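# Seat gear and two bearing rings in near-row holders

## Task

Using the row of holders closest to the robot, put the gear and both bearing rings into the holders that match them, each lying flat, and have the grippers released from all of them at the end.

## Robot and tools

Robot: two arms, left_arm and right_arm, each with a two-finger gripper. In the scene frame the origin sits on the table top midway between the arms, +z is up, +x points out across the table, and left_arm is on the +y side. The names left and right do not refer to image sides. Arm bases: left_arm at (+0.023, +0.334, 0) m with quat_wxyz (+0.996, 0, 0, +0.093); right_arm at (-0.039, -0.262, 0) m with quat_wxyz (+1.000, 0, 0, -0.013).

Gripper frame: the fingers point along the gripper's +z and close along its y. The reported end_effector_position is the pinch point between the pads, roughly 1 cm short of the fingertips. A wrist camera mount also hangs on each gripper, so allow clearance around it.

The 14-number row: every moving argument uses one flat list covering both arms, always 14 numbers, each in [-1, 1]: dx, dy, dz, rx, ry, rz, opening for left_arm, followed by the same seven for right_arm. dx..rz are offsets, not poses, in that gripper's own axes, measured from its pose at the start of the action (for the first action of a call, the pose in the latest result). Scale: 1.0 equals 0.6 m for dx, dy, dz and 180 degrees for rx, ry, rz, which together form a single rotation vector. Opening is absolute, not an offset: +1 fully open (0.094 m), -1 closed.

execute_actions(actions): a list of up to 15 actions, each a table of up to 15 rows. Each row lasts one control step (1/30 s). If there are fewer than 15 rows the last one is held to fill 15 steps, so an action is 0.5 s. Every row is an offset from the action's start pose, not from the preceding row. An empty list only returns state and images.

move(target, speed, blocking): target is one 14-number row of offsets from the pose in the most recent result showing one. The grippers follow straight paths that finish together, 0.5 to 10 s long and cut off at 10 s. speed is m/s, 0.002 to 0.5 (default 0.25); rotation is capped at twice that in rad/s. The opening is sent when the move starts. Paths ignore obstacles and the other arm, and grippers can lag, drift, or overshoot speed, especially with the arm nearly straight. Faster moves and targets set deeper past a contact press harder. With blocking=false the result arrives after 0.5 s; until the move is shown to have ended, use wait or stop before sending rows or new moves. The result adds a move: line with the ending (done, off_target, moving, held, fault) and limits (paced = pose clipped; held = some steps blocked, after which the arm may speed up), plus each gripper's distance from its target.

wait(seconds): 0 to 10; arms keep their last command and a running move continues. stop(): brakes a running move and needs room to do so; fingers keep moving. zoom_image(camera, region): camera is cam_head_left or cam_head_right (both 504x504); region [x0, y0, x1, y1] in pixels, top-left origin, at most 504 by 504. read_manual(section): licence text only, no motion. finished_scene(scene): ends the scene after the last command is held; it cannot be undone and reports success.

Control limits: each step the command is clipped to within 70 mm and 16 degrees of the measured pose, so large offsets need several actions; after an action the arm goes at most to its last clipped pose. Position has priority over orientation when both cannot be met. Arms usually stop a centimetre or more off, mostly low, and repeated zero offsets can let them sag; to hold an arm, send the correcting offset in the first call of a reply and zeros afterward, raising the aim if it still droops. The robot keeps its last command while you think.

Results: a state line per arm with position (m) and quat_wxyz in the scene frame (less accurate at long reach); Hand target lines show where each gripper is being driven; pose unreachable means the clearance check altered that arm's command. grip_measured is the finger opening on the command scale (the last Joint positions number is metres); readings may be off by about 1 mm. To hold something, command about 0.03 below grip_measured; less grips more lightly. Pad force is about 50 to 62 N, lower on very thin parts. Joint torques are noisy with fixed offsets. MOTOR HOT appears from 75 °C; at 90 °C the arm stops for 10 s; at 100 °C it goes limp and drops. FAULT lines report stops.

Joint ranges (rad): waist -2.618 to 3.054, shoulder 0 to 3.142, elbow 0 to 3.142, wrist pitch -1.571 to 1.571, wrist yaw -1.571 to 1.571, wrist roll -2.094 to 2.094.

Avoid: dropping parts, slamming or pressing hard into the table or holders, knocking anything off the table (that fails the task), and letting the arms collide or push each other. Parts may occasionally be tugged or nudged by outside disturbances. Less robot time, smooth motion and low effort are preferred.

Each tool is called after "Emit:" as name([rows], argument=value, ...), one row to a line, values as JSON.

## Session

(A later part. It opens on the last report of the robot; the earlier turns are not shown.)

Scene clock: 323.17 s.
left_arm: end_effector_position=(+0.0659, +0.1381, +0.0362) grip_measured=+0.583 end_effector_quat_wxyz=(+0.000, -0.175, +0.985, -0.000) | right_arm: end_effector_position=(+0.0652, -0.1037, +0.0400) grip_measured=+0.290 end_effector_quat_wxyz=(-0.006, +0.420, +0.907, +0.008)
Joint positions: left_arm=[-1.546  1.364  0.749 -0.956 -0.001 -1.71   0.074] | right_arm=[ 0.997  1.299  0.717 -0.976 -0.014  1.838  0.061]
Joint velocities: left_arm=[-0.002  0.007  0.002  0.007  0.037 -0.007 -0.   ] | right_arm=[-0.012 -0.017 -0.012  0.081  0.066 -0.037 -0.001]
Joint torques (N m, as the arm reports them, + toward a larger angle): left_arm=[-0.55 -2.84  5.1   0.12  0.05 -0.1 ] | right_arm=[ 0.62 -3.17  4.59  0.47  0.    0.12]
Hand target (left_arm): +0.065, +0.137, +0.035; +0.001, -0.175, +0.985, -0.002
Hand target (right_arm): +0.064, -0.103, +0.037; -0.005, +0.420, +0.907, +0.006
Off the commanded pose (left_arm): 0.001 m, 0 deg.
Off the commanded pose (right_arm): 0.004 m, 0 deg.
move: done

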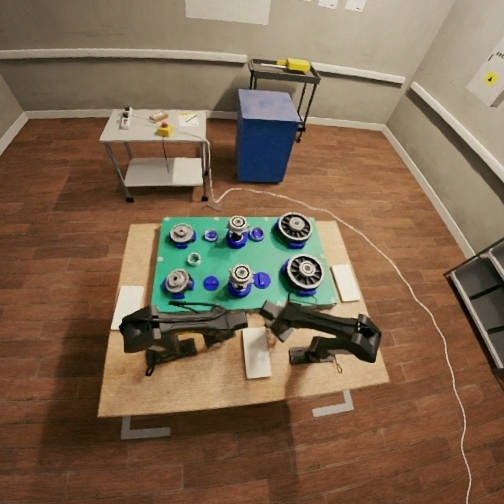

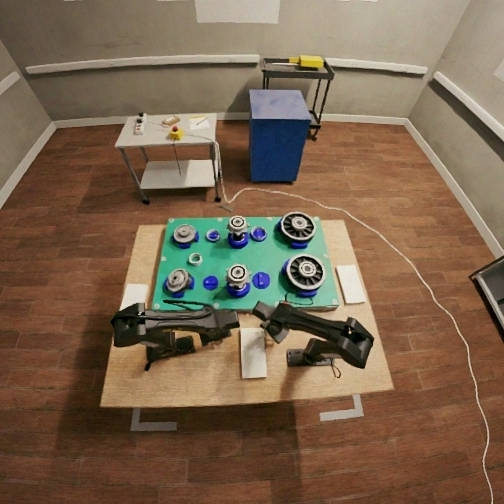

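Emit:
zoom_image(camera="cam_head_left", region=[190, 260, 310, 385])

Emit:
zoom_image(camera="cam_head_left", region=[195, 260, 280, 300])

Emit:
zoom_image(camera="cam_head_right", region=[195, 260, 280, 300])

Region (190, 260, 310, 385) of cam_head_left's 504x504 image, scaled by 4.032, with more detail than that image has; it fills the left 484 columns of this view, and the rest is white.

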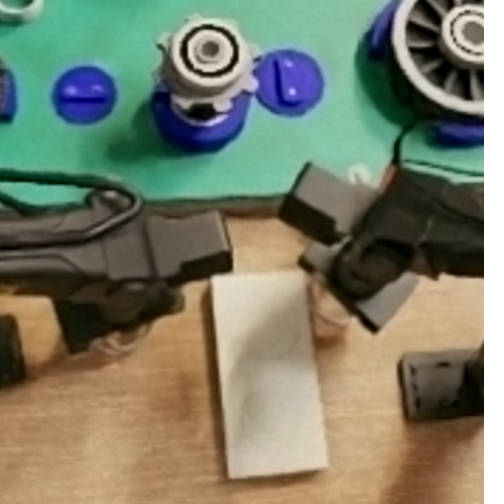

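Region (195, 260, 280, 300) of cam_head_left's 504x504 image, scaled by 5.929, with more detail than that image has; it fills the top 237 rows of this view, and the rest is white.

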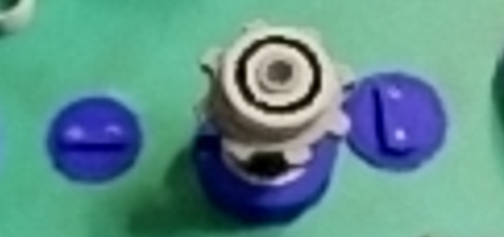

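Region (195, 260, 280, 300) of cam_head_right's 504x504 image, scaled by 5.929, with more detail than that image has; it fills the top 237 rows of this view, and the rest is white.

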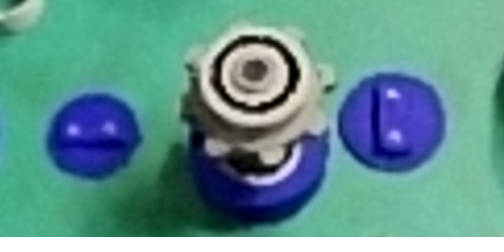

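Emit:
move(target=[0, 0, 0.02, 0, 0, 0, 0.55, -0.025, -0.021, 0.005, 0, 0, 0, 0.255], speed=0.05)

Emit:
move(target=[0, 0, 0.024, 0, 0, 0, 0.55, 0, 0, 0.04, 0, 0, 0, 0.255], speed=0.02)

Scene clock: 338.37 s.
left_arm: end_effector_position=(+0.0659, +0.1383, +0.0258) grip_measured=+0.583 end_effector_quat_wxyz=(+0.000, -0.175, +0.985, +0.001) | right_arm: end_effector_position=(+0.0663, -0.1189, +0.0355) grip_measured=+0.290 end_effector_quat_wxyz=(-0.007, +0.422, +0.907, +0.006)
Joint positions: left_arm=[-1.546  1.383  0.719 -0.908 -0.001 -1.71   0.074] | right_arm=[ 0.942  1.259  0.671 -0.974 -0.016  1.787  0.061]
Joint velocities: left_arm=[ 0.007  0.007 -0.012  0.066 -0.037 -0.022 -0.   ] | right_arm=[ 0.002 -0.012 -0.012  0.037  0.022 -0.066  0.001]
Joint torques (N m, as the arm reports them, + toward a larger angle): left_arm=[ 0.01 -2.83  4.93  0.06  0.07 -0.03] | right_arm=[-0.75 -5.14  4.29  0.26  0.01 -0.04]
Hand target (left_arm): +0.066, +0.138, +0.024; +0.000, -0.175, +0.985, -0.000
Hand target (right_arm): +0.065, -0.123, +0.036; -0.006, +0.420, +0.907, +0.008
Off the commanded pose (left_arm): 0.002 m, 0 deg.
Off the commanded pose (right_arm): 0.005 m, 0 deg.
move: done

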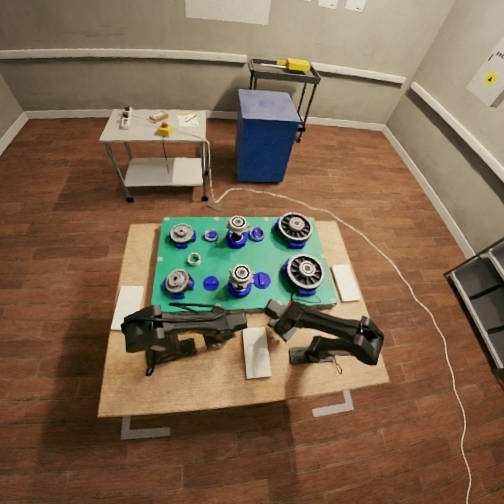

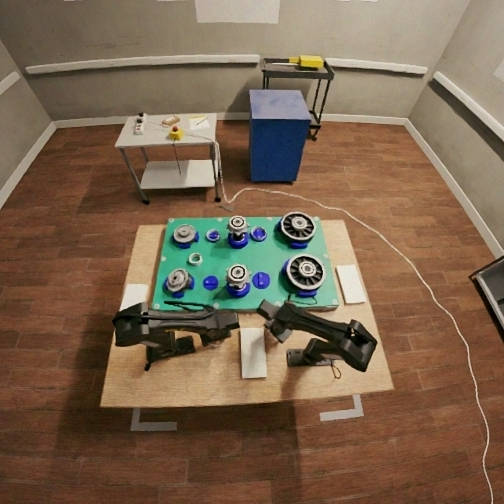

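Scene clock: 339.80 s.
left_arm: end_effector_position=(+0.0659, +0.1382, +0.0133) grip_measured=+0.583 end_effector_quat_wxyz=(+0.000, -0.175, +0.985, +0.001) | right_arm: end_effector_position=(+0.0662, -0.1189, +0.0209) grip_measured=+0.290 end_effector_quat_wxyz=(-0.007, +0.422, +0.907, +0.006)
Joint positions: left_arm=[-1.546  1.411  0.686 -0.849 -0.001 -1.71   0.074] | right_arm=[ 0.942  1.284  0.626 -0.903 -0.017  1.787  0.061]
Joint velocities: left_arm=[ 0.012 -0.007  0.002  0.051  0.022  0.051 -0.   ] | right_arm=[-0.002 -0.027 -0.017  0.022  0.007 -0.022  0.   ]
Joint torques (N m, as the arm reports them, + toward a larger angle): left_arm=[-0.08 -2.94  4.61  0.08  0.07 -0.06] | right_arm=[ 0.2  -1.83  3.22  0.83 -0.02  0.09]
Hand target (left_arm): +0.066, +0.138, +0.011; +0.000, -0.175, +0.985, +0.001
Hand target (right_arm): +0.066, -0.119, +0.012; -0.007, +0.422, +0.907, +0.006
Off the commanded pose (left_arm): 0.002 m, 0 deg.
Off the commanded pose (right_arm): 0.009 m, 0 deg.
move: done

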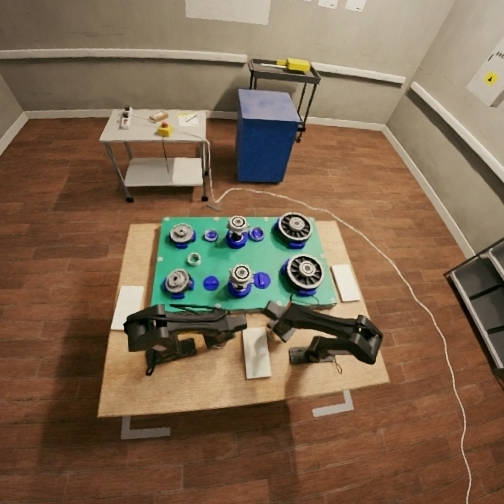

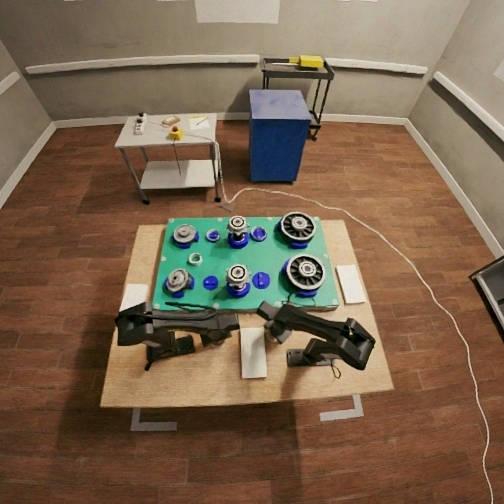

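Emit:
execute_actions([
  [[0,0,0.007,0,0,0,0.55, 0,0,0,0,0,0,0.255]],
  [[0,0,0,0,0,0,0.62, 0,0,0,0,0,0,0.33],[0,0,0,0,0,0,0.66, 0,0,0,0,0,0,0.38],[0,0,0,0,0,0,0.72, 0,0,0,0,0,0,0.45],[0,0,0,0,0,0,0.8, 0,0,0,0,0,0,0.55],[0,0,0,0,0,0,0.9, 0,0,0,0,0,0,0.65],[0,0,0,0,0,0,1, 0,0,0,0,0,0,0.7]],
])

Emit:
move(target=[0, 0, -0.2, 0, 0, 0, 1, 0, 0, -0.12, 0, 0, 0, 0.7], speed=0.2)

Scene clock: 346.47 s.
left_arm: end_effector_position=(+0.0666, +0.1352, +0.0133) grip_measured=+1.000 end_effector_quat_wxyz=(+0.001, -0.175, +0.985, -0.005) | right_arm: end_effector_position=(+0.0659, -0.1188, +0.0209) grip_measured=+0.698 end_effector_quat_wxyz=(-0.008, +0.422, +0.907, +0.006)
Joint positions: left_arm=[-1.546  1.411  0.686 -0.836 -0.001 -1.71   0.094] | right_arm=[ 0.942  1.284  0.626 -0.903 -0.018  1.787  0.08 ]
Joint velocities: left_arm=[-0.002 -0.012  0.002  0.081  0.095 -0.007  0.   ] | right_arm=[ 0.007 -0.022  0.007  0.037  0.081 -0.125  0.   ]
Joint torques (N m, as the arm reports them, + toward a larger angle): left_arm=[ 0.16 -3.12  5.13  0.05  0.01 -0.04] | right_arm=[ 0.15 -3.46  5.12  0.36 -0.06  0.09]
Hand target (left_arm): +0.067, +0.135, +0.013; +0.001, -0.175, +0.985, -0.005
Hand target (right_arm): +0.066, -0.119, +0.021; -0.007, +0.422, +0.907, +0.006
Off the commanded pose (left_arm): 0.000 m, 0 deg.
Off the commanded pose (right_arm): 0.000 m, 0 deg.

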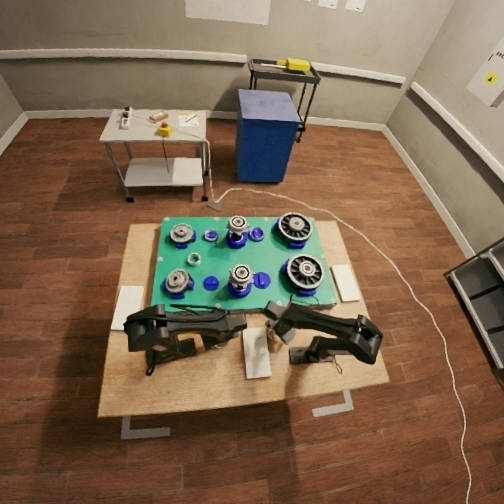

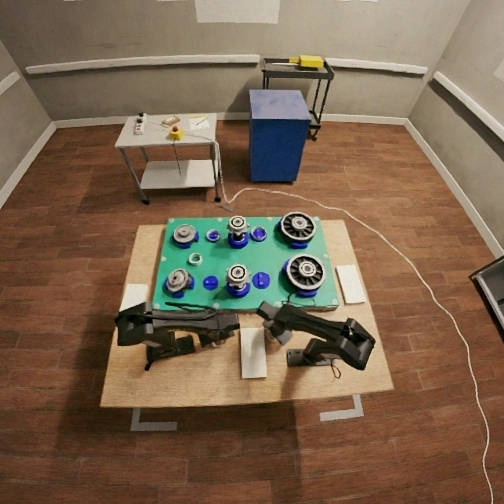

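Scene clock: 347.77 s.
left_arm: end_effector_position=(+0.0659, +0.1381, +0.1243) grip_measured=+1.000 end_effector_quat_wxyz=(+0.000, -0.174, +0.985, +0.004) | right_arm: end_effector_position=(+0.0652, -0.1193, +0.0842) grip_measured=+0.698 end_effector_quat_wxyz=(-0.010, +0.422, +0.906, -0.001)
Joint positions: left_arm=[-1.546  1.303  1.061 -1.336 -0.001 -1.709  0.094] | right_arm=[ 0.942  1.218  0.843 -1.202 -0.02   1.787  0.08 ]
Joint velocities: left_arm=[-0.012  0.007 -0.002  0.007 -0.081  0.066  0.   ] | right_arm=[-0.002 -0.012  0.007 -0.095  0.022  0.007  0.003]
Joint torques (N m, as the arm reports them, + toward a larger angle): left_arm=[ 0.64 -3.94  7.83 -0.19  0.09  0.03] | right_arm=[-0.43 -4.78  6.67  0.03 -0.04 -0.06]
Hand target (left_arm): +0.067, +0.138, +0.133; +0.001, -0.175, +0.985, -0.005
Hand target (right_arm): +0.067, -0.120, +0.093; -0.008, +0.422, +0.907, +0.007
Off the commanded pose (left_arm): 0.009 m, 1 deg.
Off the commanded pose (right_arm): 0.009 m, 1 deg.
move: done

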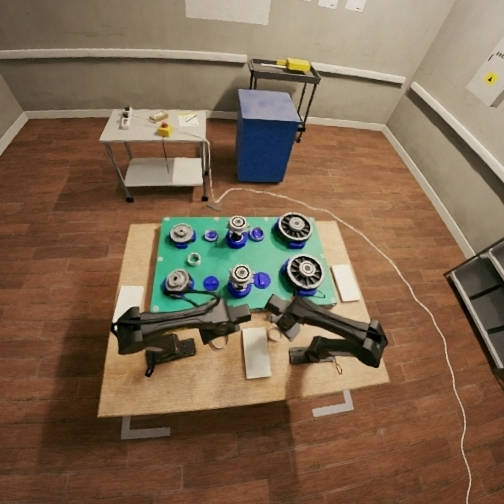

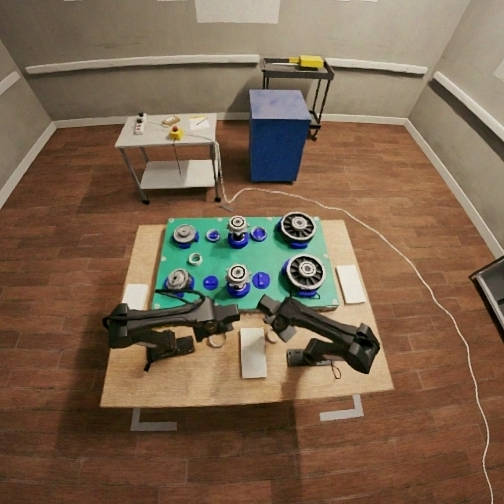

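Emit:
move(target=[-0.470, 0.1645, -0.09, 0.0945, -0.0862, 0.522, 1, 0.3235, 0.2745, -0.01, 0.0024, -0.0069, -0.5555, 1], speed=0.3)

Emit:
zoom_image(camera="cam_head_left", region=[130, 230, 300, 380])

Emit:
zoom_image(camera="cam_head_right", region=[130, 230, 300, 380])

Scene clock: 393.37 s.
left_arm: end_effector_position=(+0.2906, +0.3192, +0.1681) grip_measured=+1.000 end_effector_quat_wxyz=(+0.118, +0.598, +0.785, -0.111) | right_arm: end_effector_position=(+0.0666, +0.1332, +0.0919) grip_measured=+1.000 end_effector_quat_wxyz=(-0.001, -0.415, +0.910, +0.004)
Joint positions: left_arm=[-0.03   1.536  1.394 -1.426  0.326  1.459  0.094] | right_arm=[ 1.331  2.114  1.856 -1.309 -0.006  0.45   0.094]
Joint velocities: left_arm=[0.007 0.002 0.007 0.051 0.066 0.022 0.   ] | right_arm=[-0.012  0.002 -0.007  0.037 -0.037 -0.11   0.   ]
Joint torques (N m, as the arm reports them, + toward a larger angle): left_arm=[ 0.83 -4.62  8.04 -0.1   0.33  0.05] | right_arm=[  0.51 -11.38   7.18   0.19   0.11  -0.1 ]
Hand target (left_arm): +0.293, +0.319, +0.175; +0.129, +0.598, +0.783, -0.114
Hand target (right_arm): +0.066, +0.135, +0.094; +0.002, -0.423, +0.906, -0.000
Off the commanded pose (left_arm): 0.015 m, 2 deg.
Off the commanded pose (right_arm): 0.002 m, 1 deg.
move: off_target (left_arm)

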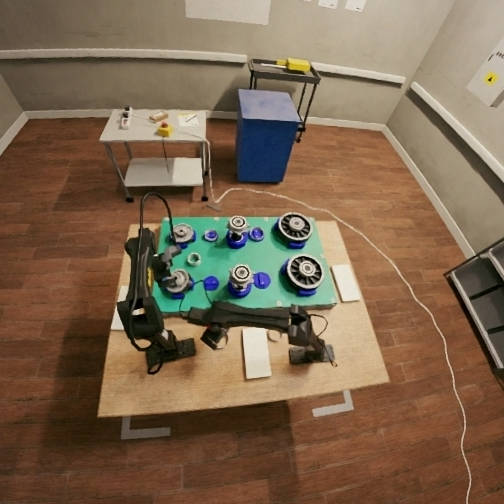

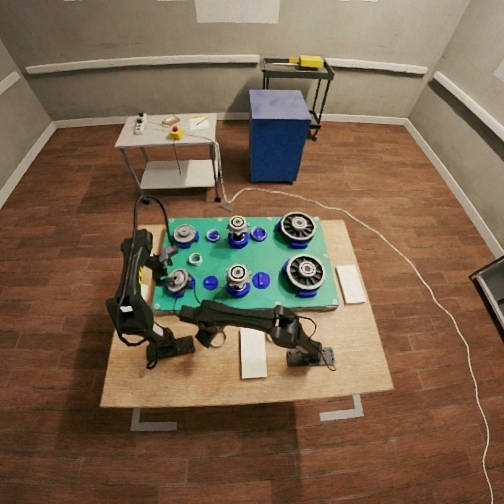

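Region (130, 230, 300, 380) of cam_head_left's 504x504 image, scaled by 2.965, with more detail than that image has; it fills the top 445 rows of this view, and the rest is white.

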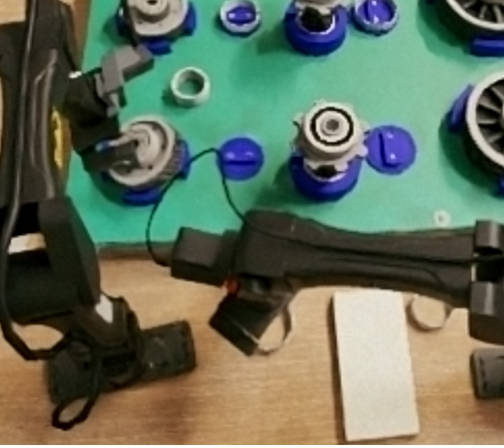

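Region (130, 230, 300, 380) of cam_head_right's 504x504 image, scaled by 2.965, with more detail than that image has; it fills the top 445 rows of this view, and the rest is white.

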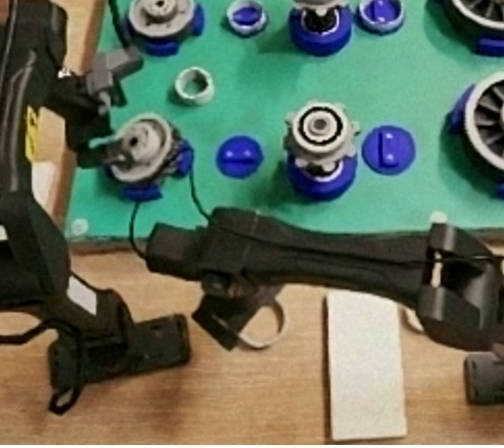

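Emit:
zoom_image(camera="cam_head_left", region=[148, 245, 203, 300])

Emit:
zoom_image(camera="cam_head_right", region=[148, 245, 203, 300])

Emit:
zoom_image(camera="cam_head_left", region=[190, 310, 245, 365])

Emit:
zoom_image(camera="cam_head_right", region=[185, 310, 240, 365])

Region (148, 245, 203, 300) of cam_head_left's 504x504 image, scaled by 9.164, with more detail than that image has.

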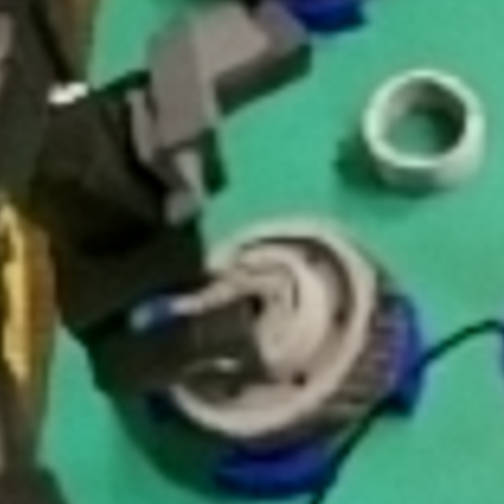

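Region (148, 245, 203, 300) of cam_head_right's 504x504 image, scaled by 9.164, with more detail than that image has.

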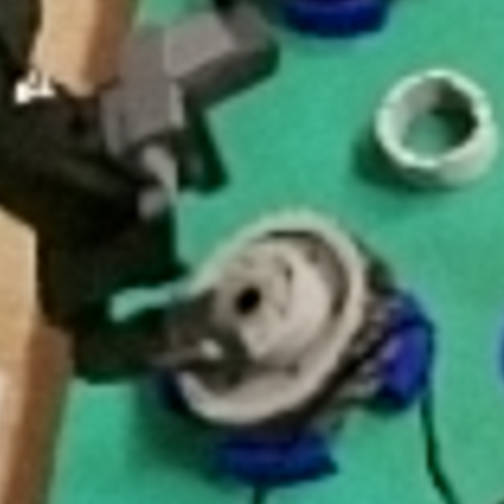

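Region (190, 310, 245, 365) of cam_head_left's 504x504 image, scaled by 9.164, with more detail than that image has.

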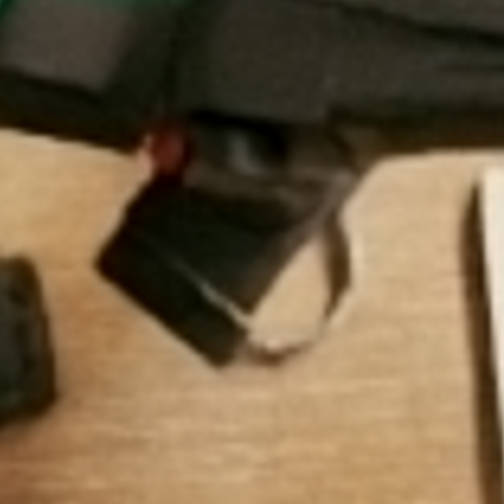

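Region (185, 310, 240, 365) of cam_head_right's 504x504 image, scaled by 9.164, with more detail than that image has.

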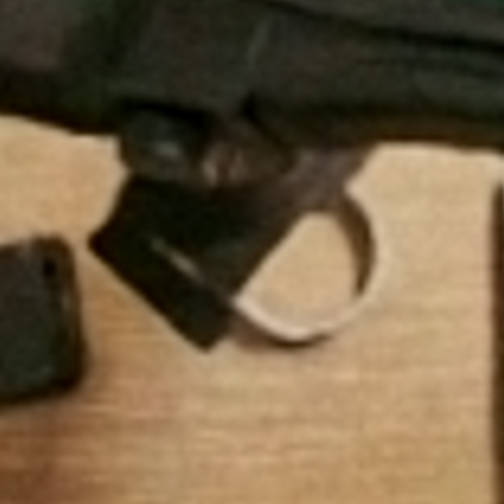

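Emit:
move(target=[0.013, -0.007, 0.042, 0, -0.01, 0, 0.62, 0.016, 0.019, 0.075, 0, 0, 0, 1], speed=0.08)

Emit:
zoom_image(camera="cam_head_left", region=[148, 245, 203, 300])

Emit:
zoom_image(camera="cam_head_right", region=[148, 245, 203, 300])

Emit:
zoom_image(camera="cam_head_left", region=[190, 310, 245, 365])

Emit:
zoom_image(camera="cam_head_right", region=[185, 310, 240, 365])

Scene clock: 435.57 s.
left_arm: end_effector_position=(+0.2850, +0.3178, +0.1372) grip_measured=+0.622 end_effector_quat_wxyz=(+0.113, +0.596, +0.785, -0.125) | right_arm: end_effector_position=(+0.0535, +0.1316, +0.0525) grip_measured=+1.000 end_effector_quat_wxyz=(-0.002, -0.417, +0.909, +0.002)
Joint positions: left_arm=[-0.024  1.536  1.268 -1.33   0.339  1.467  0.076] | right_arm=[ 1.361  2.114  1.699 -1.156 -0.006  0.476  0.094]
Joint velocities: left_arm=[-0.002  0.007 -0.002  0.066  0.007 -0.139  0.   ] | right_arm=[ 0.002 -0.007 -0.012  0.051  0.022  0.051  0.   ]
Joint torques (N m, as the arm reports them, + toward a larger angle): left_arm=[ 0.9  -6.01  5.03  0.12  0.36  0.01] | right_arm=[  0.33 -11.83   4.57   0.54   0.01   0.11]
Hand target (left_arm): +0.286, +0.317, +0.142; +0.130, +0.597, +0.783, -0.121
Hand target (right_arm): +0.051, +0.134, +0.047; -0.001, -0.415, +0.910, +0.003
Off the commanded pose (left_arm): 0.005 m, 2 deg.
Off the commanded pose (right_arm): 0.006 m, 0 deg.
move: done

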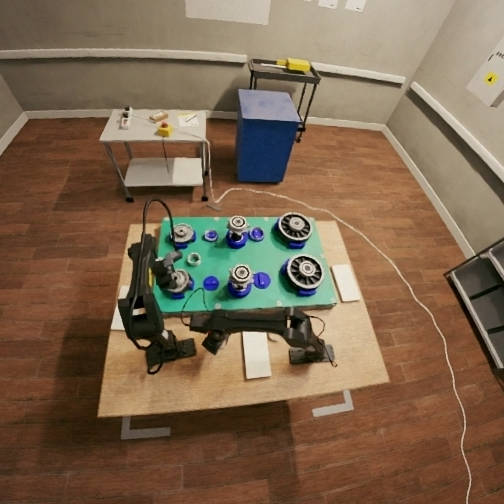

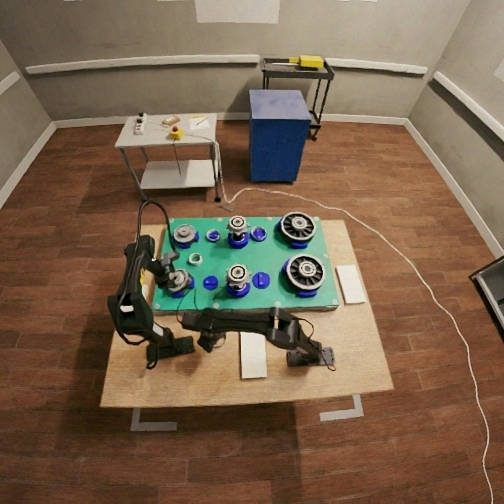

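Region (148, 245, 203, 300) of cam_head_left's 504x504 image, scaled by 9.164, with more detail than that image has.

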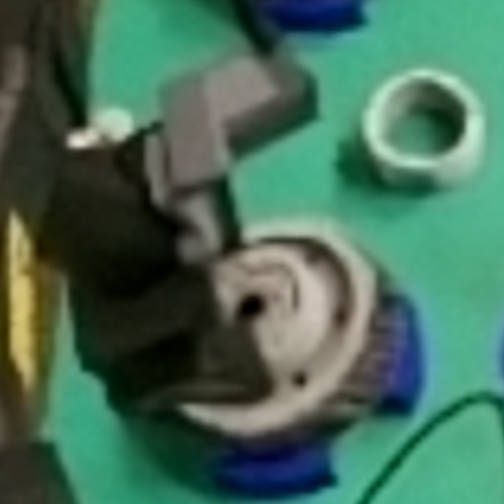

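Region (148, 245, 203, 300) of cam_head_right's 504x504 image, scaled by 9.164, with more detail than that image has.

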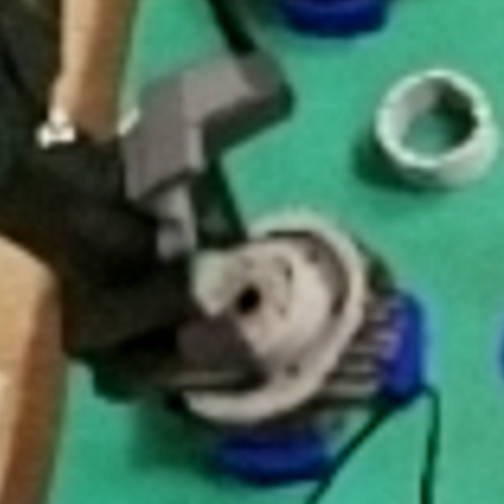

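Region (190, 310, 245, 365) of cam_head_left's 504x504 image, scaled by 9.164, with more detail than that image has.

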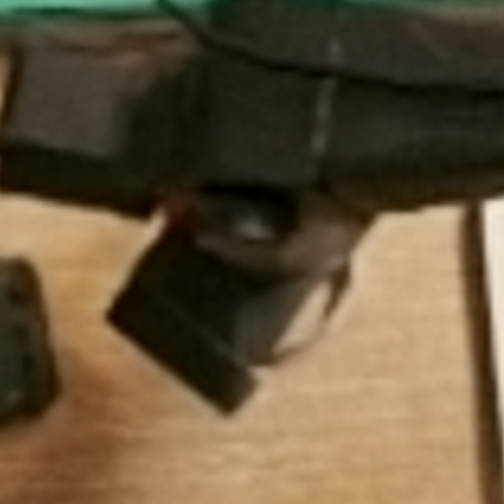

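Region (185, 310, 240, 365) of cam_head_right's 504x504 image, scaled by 9.164, with more detail than that image has.

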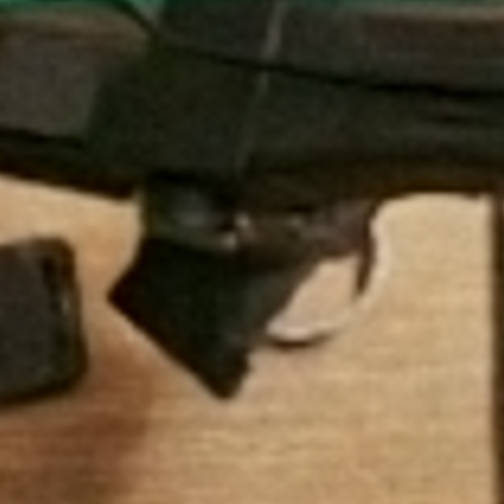

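Emit:
move(target=[-0.008, 0.009, -0.004, 0, -0.008, 0, 0.62, 0, 0, 0.035, 0, 0, 0, 1], speed=0.04)

Emit:
move(target=[0, 0, 0.025, 0, 0, 0, 0.62, 0, 0, 0.033, 0, 0, 0, 1], speed=0.02)

Emit:
zoom_image(camera="cam_head_left", region=[148, 245, 203, 300])

Emit:
zoom_image(camera="cam_head_right", region=[148, 245, 203, 300])

Scene clock: 449.23 s.
left_arm: end_effector_position=(+0.2857, +0.3169, +0.1336) grip_measured=+0.622 end_effector_quat_wxyz=(+0.110, +0.595, +0.785, -0.133) | right_arm: end_effector_position=(+0.0532, +0.1305, +0.0378) grip_measured=+1.000 end_effector_quat_wxyz=(-0.003, -0.416, +0.909, +0.001)
Joint positions: left_arm=[-0.024  1.552  1.268 -1.329  0.344  1.467  0.076] | right_arm=[ 1.361  2.123  1.654 -1.103 -0.006  0.476  0.094]
Joint velocities: left_arm=[-0.007 -0.012 -0.012  0.007 -0.022  0.007  0.001] | right_arm=[-0.012  0.007  0.007  0.037  0.051 -0.066  0.   ]
Joint torques (N m, as the arm reports them, + toward a larger angle): left_arm=[ 0.39 -4.4   8.21 -0.13  0.31  0.01] | right_arm=[  0.03 -11.47   4.12   0.49  -0.02   0.  ]
Hand target (left_arm): +0.291, +0.316, +0.141; +0.123, +0.595, +0.783, -0.133
Hand target (right_arm): +0.053, +0.131, +0.031; -0.002, -0.416, +0.909, +0.002
Off the commanded pose (left_arm): 0.009 m, 2 deg.
Off the commanded pose (right_arm): 0.006 m, 0 deg.
move: done

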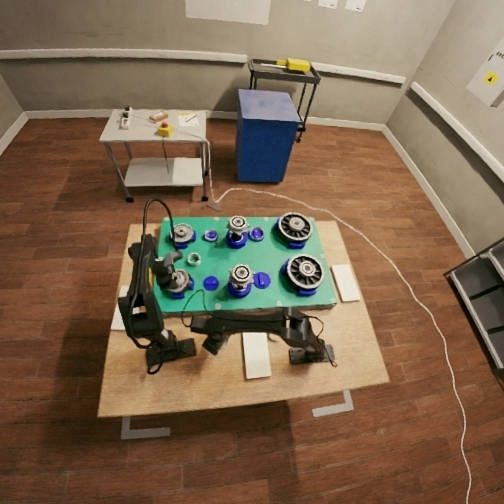

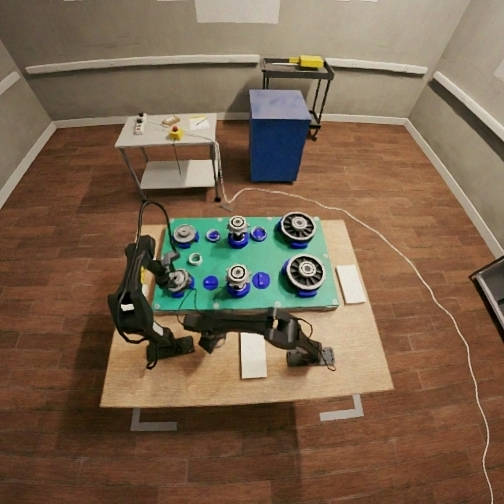

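Scene clock: 450.57 s.
left_arm: end_effector_position=(+0.2838, +0.3170, +0.1275) grip_measured=+0.622 end_effector_quat_wxyz=(+0.105, +0.591, +0.789, -0.134) | right_arm: end_effector_position=(+0.0530, +0.1297, +0.0242) grip_measured=+1.000 end_effector_quat_wxyz=(-0.003, -0.416, +0.909, +0.001)
Joint positions: left_arm=[-0.026  1.552  1.245 -1.311  0.338  1.455  0.076] | right_arm=[ 1.361  2.135  1.618 -1.056 -0.006  0.476  0.094]
Joint velocities: left_arm=[ 0.012  0.007 -0.017 -0.022  0.066 -0.007 -0.001] | right_arm=[ 0.007 -0.007 -0.002  0.037  0.037 -0.051  0.   ]
Joint torques (N m, as the arm reports them, + toward a larger angle): left_arm=[-1.54 -4.65  2.69  0.4   0.25 -0.08] | right_arm=[  0.12 -11.61   4.16   0.52  -0.02   0.03]
Hand target (left_arm): +0.286, +0.312, +0.120; +0.110, +0.595, +0.785, -0.133
Hand target (right_arm): +0.053, +0.131, +0.018; -0.003, -0.416, +0.909, +0.001
Off the commanded pose (left_arm): 0.010 m, 1 deg.
Off the commanded pose (right_arm): 0.006 m, 0 deg.
move: done

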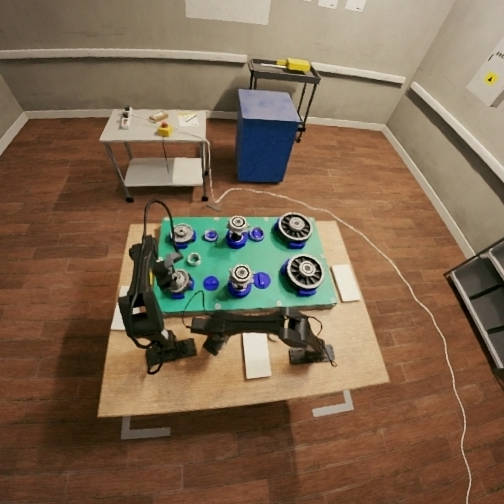

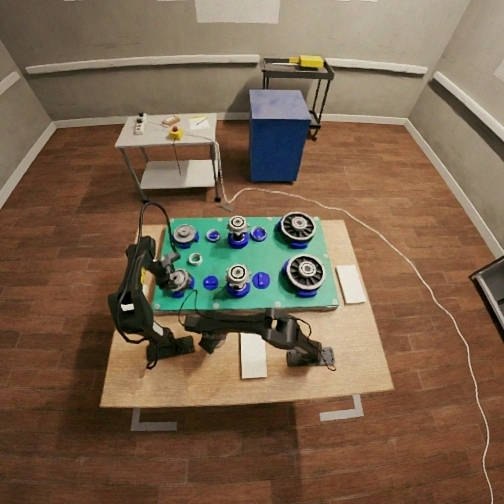

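Region (148, 245, 203, 300) of cam_head_left's 504x504 image, scaled by 9.164, with more detail than that image has.

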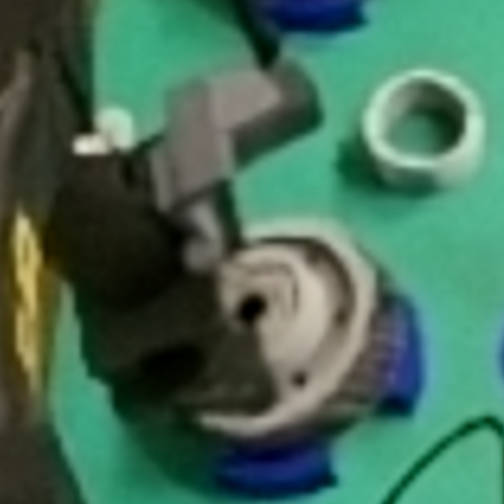

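Region (148, 245, 203, 300) of cam_head_right's 504x504 image, scaled by 9.164, with more detail than that image has.

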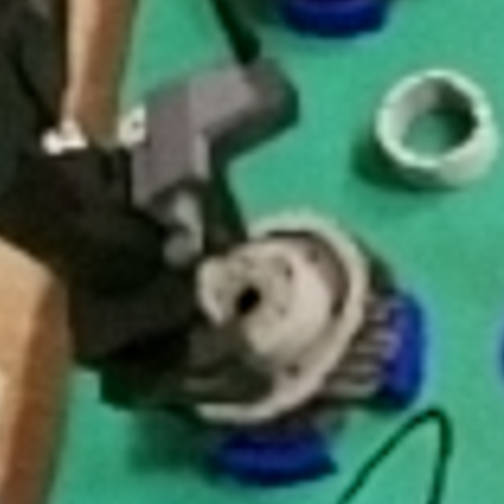

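Emit:
move(target=[-0.033, 0.014, -0.012, -0.025, -0.006, 0.012, 0.62, 0, 0, 0.02, 0, 0, 0, 1], speed=0.03)

Emit:
zoom_image(camera="cam_head_left", region=[148, 245, 203, 300])

Emit:
zoom_image(camera="cam_head_right", region=[148, 245, 203, 300])

Scene clock: 461.87 s.
left_arm: end_effector_position=(+0.2924, +0.3089, +0.1296) grip_measured=+0.622 end_effector_quat_wxyz=(+0.115, +0.596, +0.786, -0.116) | right_arm: end_effector_position=(+0.0531, +0.1301, +0.0208) grip_measured=+1.000 end_effector_quat_wxyz=(-0.002, -0.416, +0.909, +0.003)
Joint positions: left_arm=[-0.068  1.541  1.245 -1.27   0.329  1.416  0.076] | right_arm=[ 1.361  2.135  1.604 -1.037 -0.006  0.476  0.094]
Joint velocities: left_arm=[ 0.002 -0.007  0.002  0.007  0.007 -0.051 -0.   ] | right_arm=[ 0.002 -0.007 -0.002  0.066  0.022  0.022  0.   ]
Joint torques (N m, as the arm reports them, + toward a larger angle): left_arm=[-0.76 -6.82  6.41  0.23  0.34 -0.15] | right_arm=[ -0.04 -11.29   4.18   0.48  -0.02   0.07]
Hand target (left_arm): +0.297, +0.304, +0.140; +0.139, +0.600, +0.781, -0.106
Hand target (right_arm): +0.053, +0.130, +0.012; -0.003, -0.416, +0.909, +0.001
Off the commanded pose (left_arm): 0.013 m, 3 deg.
Off the commanded pose (right_arm): 0.009 m, 0 deg.
move: off_target (left_arm)

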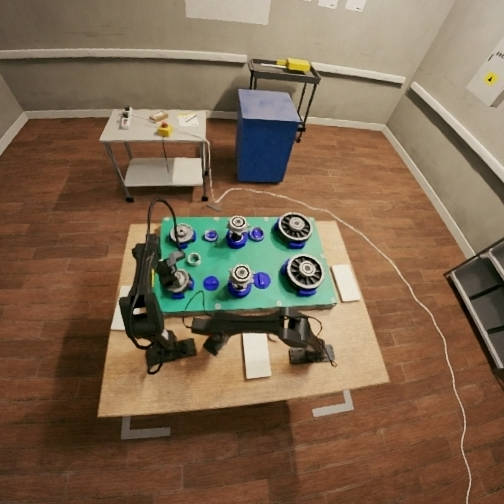

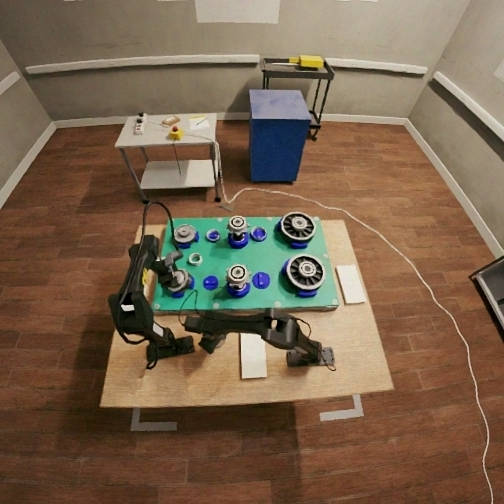

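Region (148, 245, 203, 300) of cam_head_left's 504x504 image, scaled by 9.164, with more detail than that image has.

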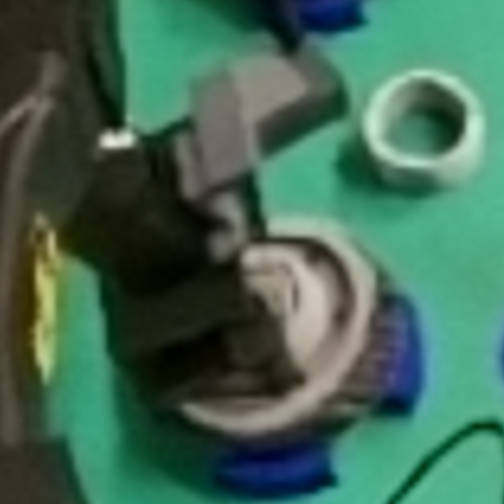

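Region (148, 245, 203, 300) of cam_head_right's 504x504 image, scaled by 9.164, with more detail than that image has.

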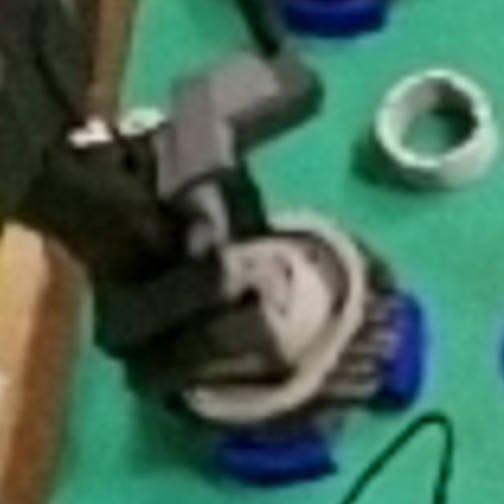

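Emit:
execute_actions([
  [[0,0,0,0,0,0,0.57, 0,0,0.02,0,0,0,0.95],[0,0,0,0,0,0,0.52, 0,0,0.02,0,0,0,0.9],[0,0,0,0,0,0,0.47, 0,0,0.02,0,0,0,0.86],[0,0,0,0,0,0,0.42, 0,0,0.02,0,0,0,0.82],[0,0,0,0,0,0,0.38, 0,0,0.02,0,0,0,0.78],[0,0,0,0,0,0,0.34, 0,0,0.02,0,0,0,0.75],[0,0,0,0,0,0,0.3, 0,0,0.02,0,0,0,0.72],[0,0,0,0,0,0,0.27, 0,0,0.02,0,0,0,0.69],[0,0,0,0,0,0,0.24, 0,0,0.02,0,0,0,0.66],[0,0,0,0,0,0,0.21, 0,0,0.02,0,0,0,0.64],[0,0,0,0,0,0,0.18, 0,0,0.02,0,0,0,0.62],[0,0,0,0,0,0,0.15, 0,0,0.02,0,0,0,0.6],[0,0,0,0,0,0,0.12, 0,0,0.02,0,0,0,0.58],[0,0,0,0,0,0,0.09, 0,0,0.02,0,0,0,0.56],[0,0,0,0,0,0,0.06, 0,0,0.02,0,0,0,0.54]],
])

Emit:
wait(seconds=0.3)

Scene clock: 469.13 s.
left_arm: end_effector_position=(+0.2913, +0.3091, +0.1294) grip_measured=+0.249 end_effector_quat_wxyz=(+0.113, +0.595, +0.787, -0.117) | right_arm: end_effector_position=(+0.0531, +0.1284, +0.0152) grip_measured=+0.584 end_effector_quat_wxyz=(-0.002, -0.416, +0.909, -0.000)
Joint positions: left_arm=[-0.068  1.541  1.245 -1.274  0.327  1.414  0.059] | right_arm=[ 1.361  2.141  1.589 -1.022 -0.004  0.476  0.074]
Joint velocities: left_arm=[ 0.002 -0.007  0.017 -0.081 -0.007 -0.081 -0.001] | right_arm=[-0.007  0.002  0.007 -0.066  0.007 -0.051 -0.   ]
Joint torques (N m, as the arm reports them, + toward a larger angle): left_arm=[-0.06 -4.73  5.77  0.1   0.19 -0.05] | right_arm=[ -0.05 -11.47   4.22   0.57  -0.08   0.06]
Hand target (left_arm): +0.292, +0.309, +0.130; +0.115, +0.596, +0.786, -0.116
Hand target (right_arm): +0.053, +0.130, +0.009; -0.002, -0.416, +0.909, +0.002
Off the commanded pose (left_arm): 0.001 m, 0 deg.
Off the commanded pose (right_arm): 0.007 m, 0 deg.

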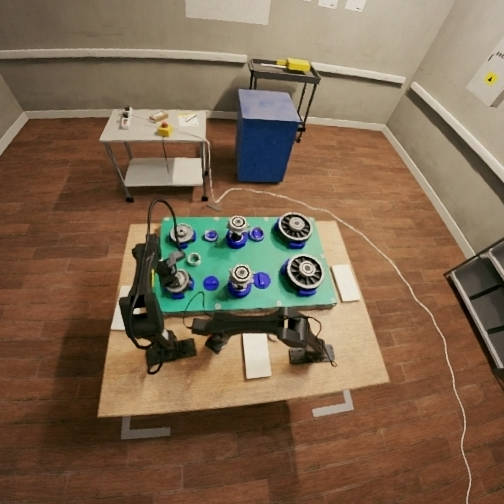

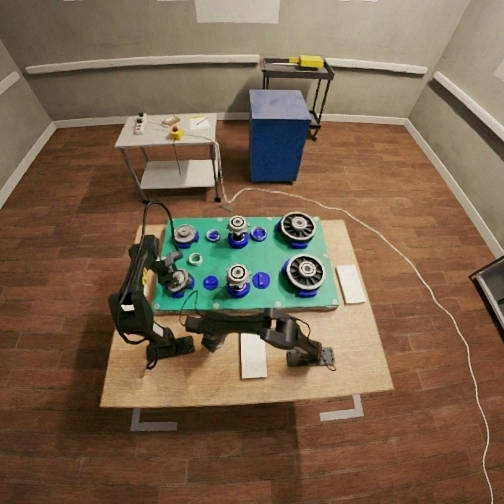

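Scene clock: 469.43 s.
left_arm: end_effector_position=(+0.2913, +0.3091, +0.1294) grip_measured=+0.249 end_effector_quat_wxyz=(+0.113, +0.595, +0.787, -0.117) | right_arm: end_effector_position=(+0.0531, +0.1284, +0.0152) grip_measured=+0.584 end_effector_quat_wxyz=(-0.002, -0.416, +0.909, -0.000)
Joint positions: left_arm=[-0.068  1.541  1.245 -1.274  0.327  1.414  0.059] | right_arm=[ 1.361  2.141  1.589 -1.022 -0.004  0.476  0.074]
Joint velocities: left_arm=[-0.002 -0.007 -0.027 -0.022 -0.007  0.037 -0.   ] | right_arm=[ 0.002 -0.012 -0.002 -0.007 -0.051 -0.007 -0.001]
Joint torques (N m, as the arm reports them, + toward a larger angle): left_arm=[-0.06 -4.71  5.67  0.05  0.21 -0.04] | right_arm=[  0.06 -11.57   4.13   0.59  -0.01   0.07]
Hand target (left_arm): +0.292, +0.309, +0.130; +0.115, +0.596, +0.786, -0.116
Hand target (right_arm): +0.053, +0.130, +0.009; -0.002, -0.416, +0.909, +0.002
Off the commanded pose (left_arm): 0.001 m, 0 deg.
Off the commanded pose (right_arm): 0.007 m, 0 deg.
wait: 0.30 s; at rest by 0.17 s

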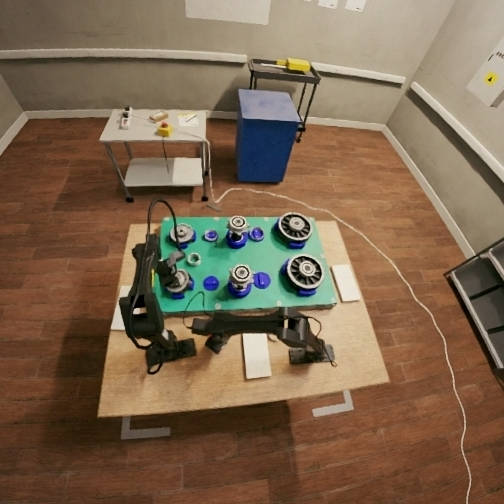

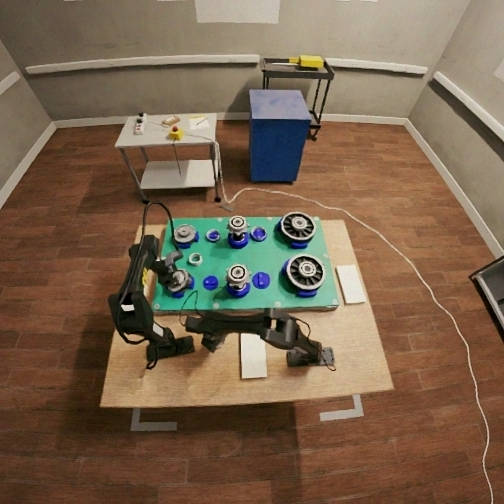

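Emit:
move(target=[-0.027, -0.004, -0.082, 0, 0, 0, 0.21, 0, 0, 0, 0, 0, 0, 0.9], speed=0.06)

Emit:
move(target=[-0.005, 0, -0.015, -0.0153, 0.103, 0.005, 0.21, 0, 0, 0, 0, 0, 0.5, 0.9], speed=0.5)

Emit:
zoom_image(camera="cam_head_left", region=[145, 240, 210, 305])

Emit:
zoom_image(camera="cam_head_right", region=[145, 240, 210, 305])

Scene clock: 482.10 s.
left_arm: end_effector_position=(+0.2889, +0.3173, +0.1453) grip_measured=+0.249 end_effector_quat_wxyz=(+0.071, +0.596, +0.791, -0.119) | right_arm: end_effector_position=(+0.0531, +0.1284, +0.0152) grip_measured=+0.898 end_effector_quat_wxyz=(-0.002, -0.416, +0.909, -0.000)
Joint positions: left_arm=[-0.072  1.593  1.369 -1.41   0.272  1.415  0.059] | right_arm=[ 1.361  2.141  1.589 -1.022 -0.004  0.476  0.089]
Joint velocities: left_arm=[ 0.002  0.012 -0.007 -0.022  0.007 -0.022  0.001] | right_arm=[-0.007 -0.002  0.002  0.007  0.007  0.007 -0.001]
Joint torques (N m, as the arm reports them, + toward a larger angle): left_arm=[ 0.83 -8.78 12.11 -0.77  0.62 -0.02] | right_arm=[  0.   -12.3    5.18   0.3    0.01   0.01]
Hand target (left_arm): +0.289, +0.310, +0.179; +0.113, +0.596, +0.787, -0.116
Hand target (right_arm): +0.053, +0.128, +0.015; -0.002, -0.416, +0.909, -0.000
Off the commanded pose (left_arm): 0.037 m, 5 deg.
Off the commanded pose (right_arm): 0.000 m, 0 deg.
move: off_target (left_arm)

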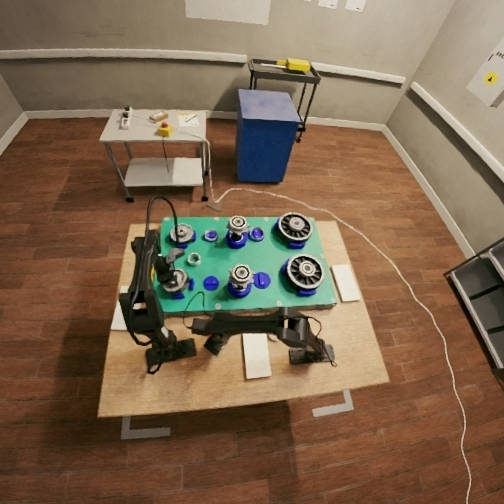

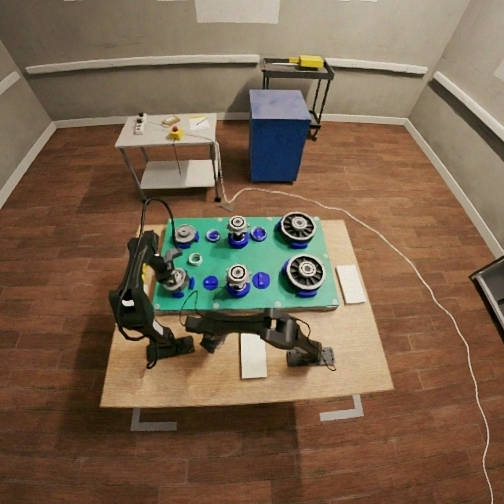

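Scene clock: 484.43 s.
left_arm: end_effector_position=(+0.2911, +0.3083, +0.1305) grip_measured=+0.249 end_effector_quat_wxyz=(-0.037, +0.614, +0.788, -0.033) | right_arm: end_effector_position=(+0.0518, +0.1287, +0.0152) grip_measured=+0.898 end_effector_quat_wxyz=(-0.005, +0.342, +0.940, -0.002)
Joint positions: left_arm=[-0.275  1.654  1.398 -1.412  0.015  1.236  0.059] | right_arm=[ 1.361  2.141  1.589 -1.022 -0.011  2.034  0.089]
Joint velocities: left_arm=[ 0.002 -0.017 -0.002  0.007  0.022 -0.022 -0.001] | right_arm=[ 0.017  0.017 -0.007 -0.037  0.095 -0.037  0.003]
Joint torques (N m, as the arm reports them, + toward a larger angle): left_arm=[-0.29 -8.11 10.83 -0.81 -0.41 -0.15] | right_arm=[ -0.06 -12.2    5.07   0.31   0.07   0.17]
Hand target (left_arm): +0.290, +0.318, +0.154; -0.038, +0.611, +0.791, +0.001
Hand target (right_arm): +0.053, +0.128, +0.015; -0.002, +0.348, +0.937, -0.002
Off the commanded pose (left_arm): 0.026 m, 4 deg.
Off the commanded pose (right_arm): 0.001 m, 1 deg.
move: off_target (left_arm)

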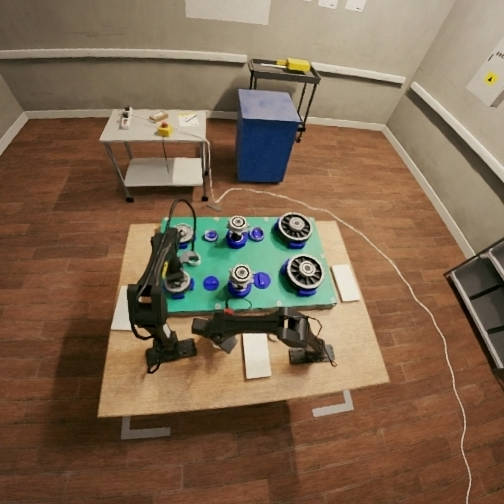

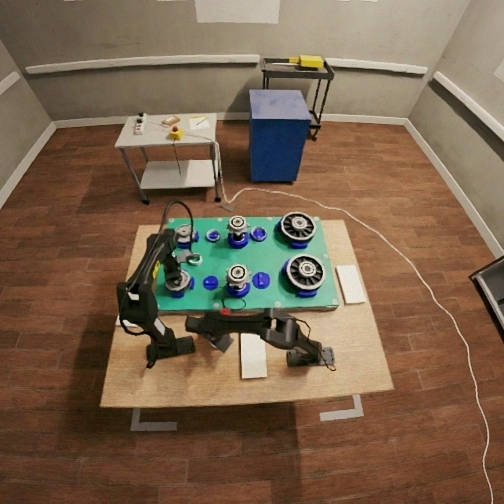

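Region (145, 240, 210, 305) of cam_head_left's 504x504 image, scaled by 7.754, with more detail than that image has.

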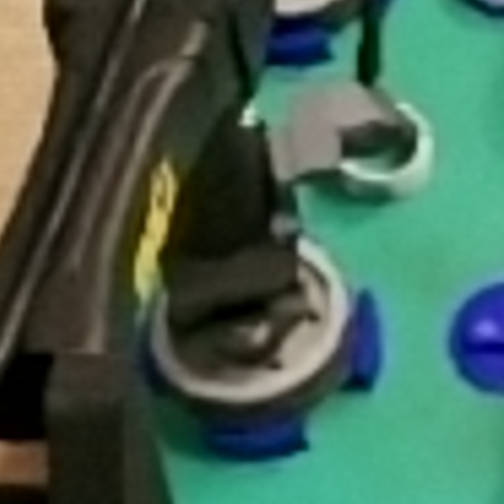

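Region (145, 240, 210, 305) of cam_head_right's 504x504 image, scaled by 7.754, with more detail than that image has.

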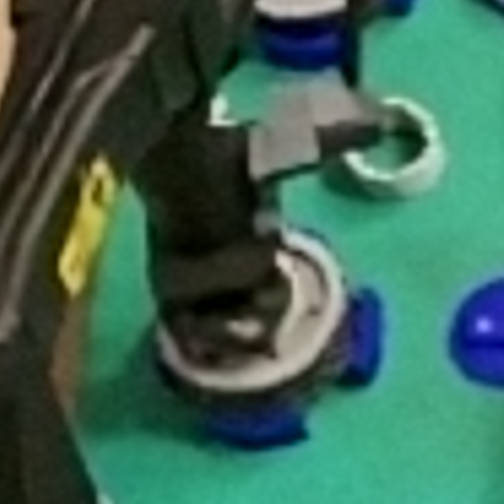

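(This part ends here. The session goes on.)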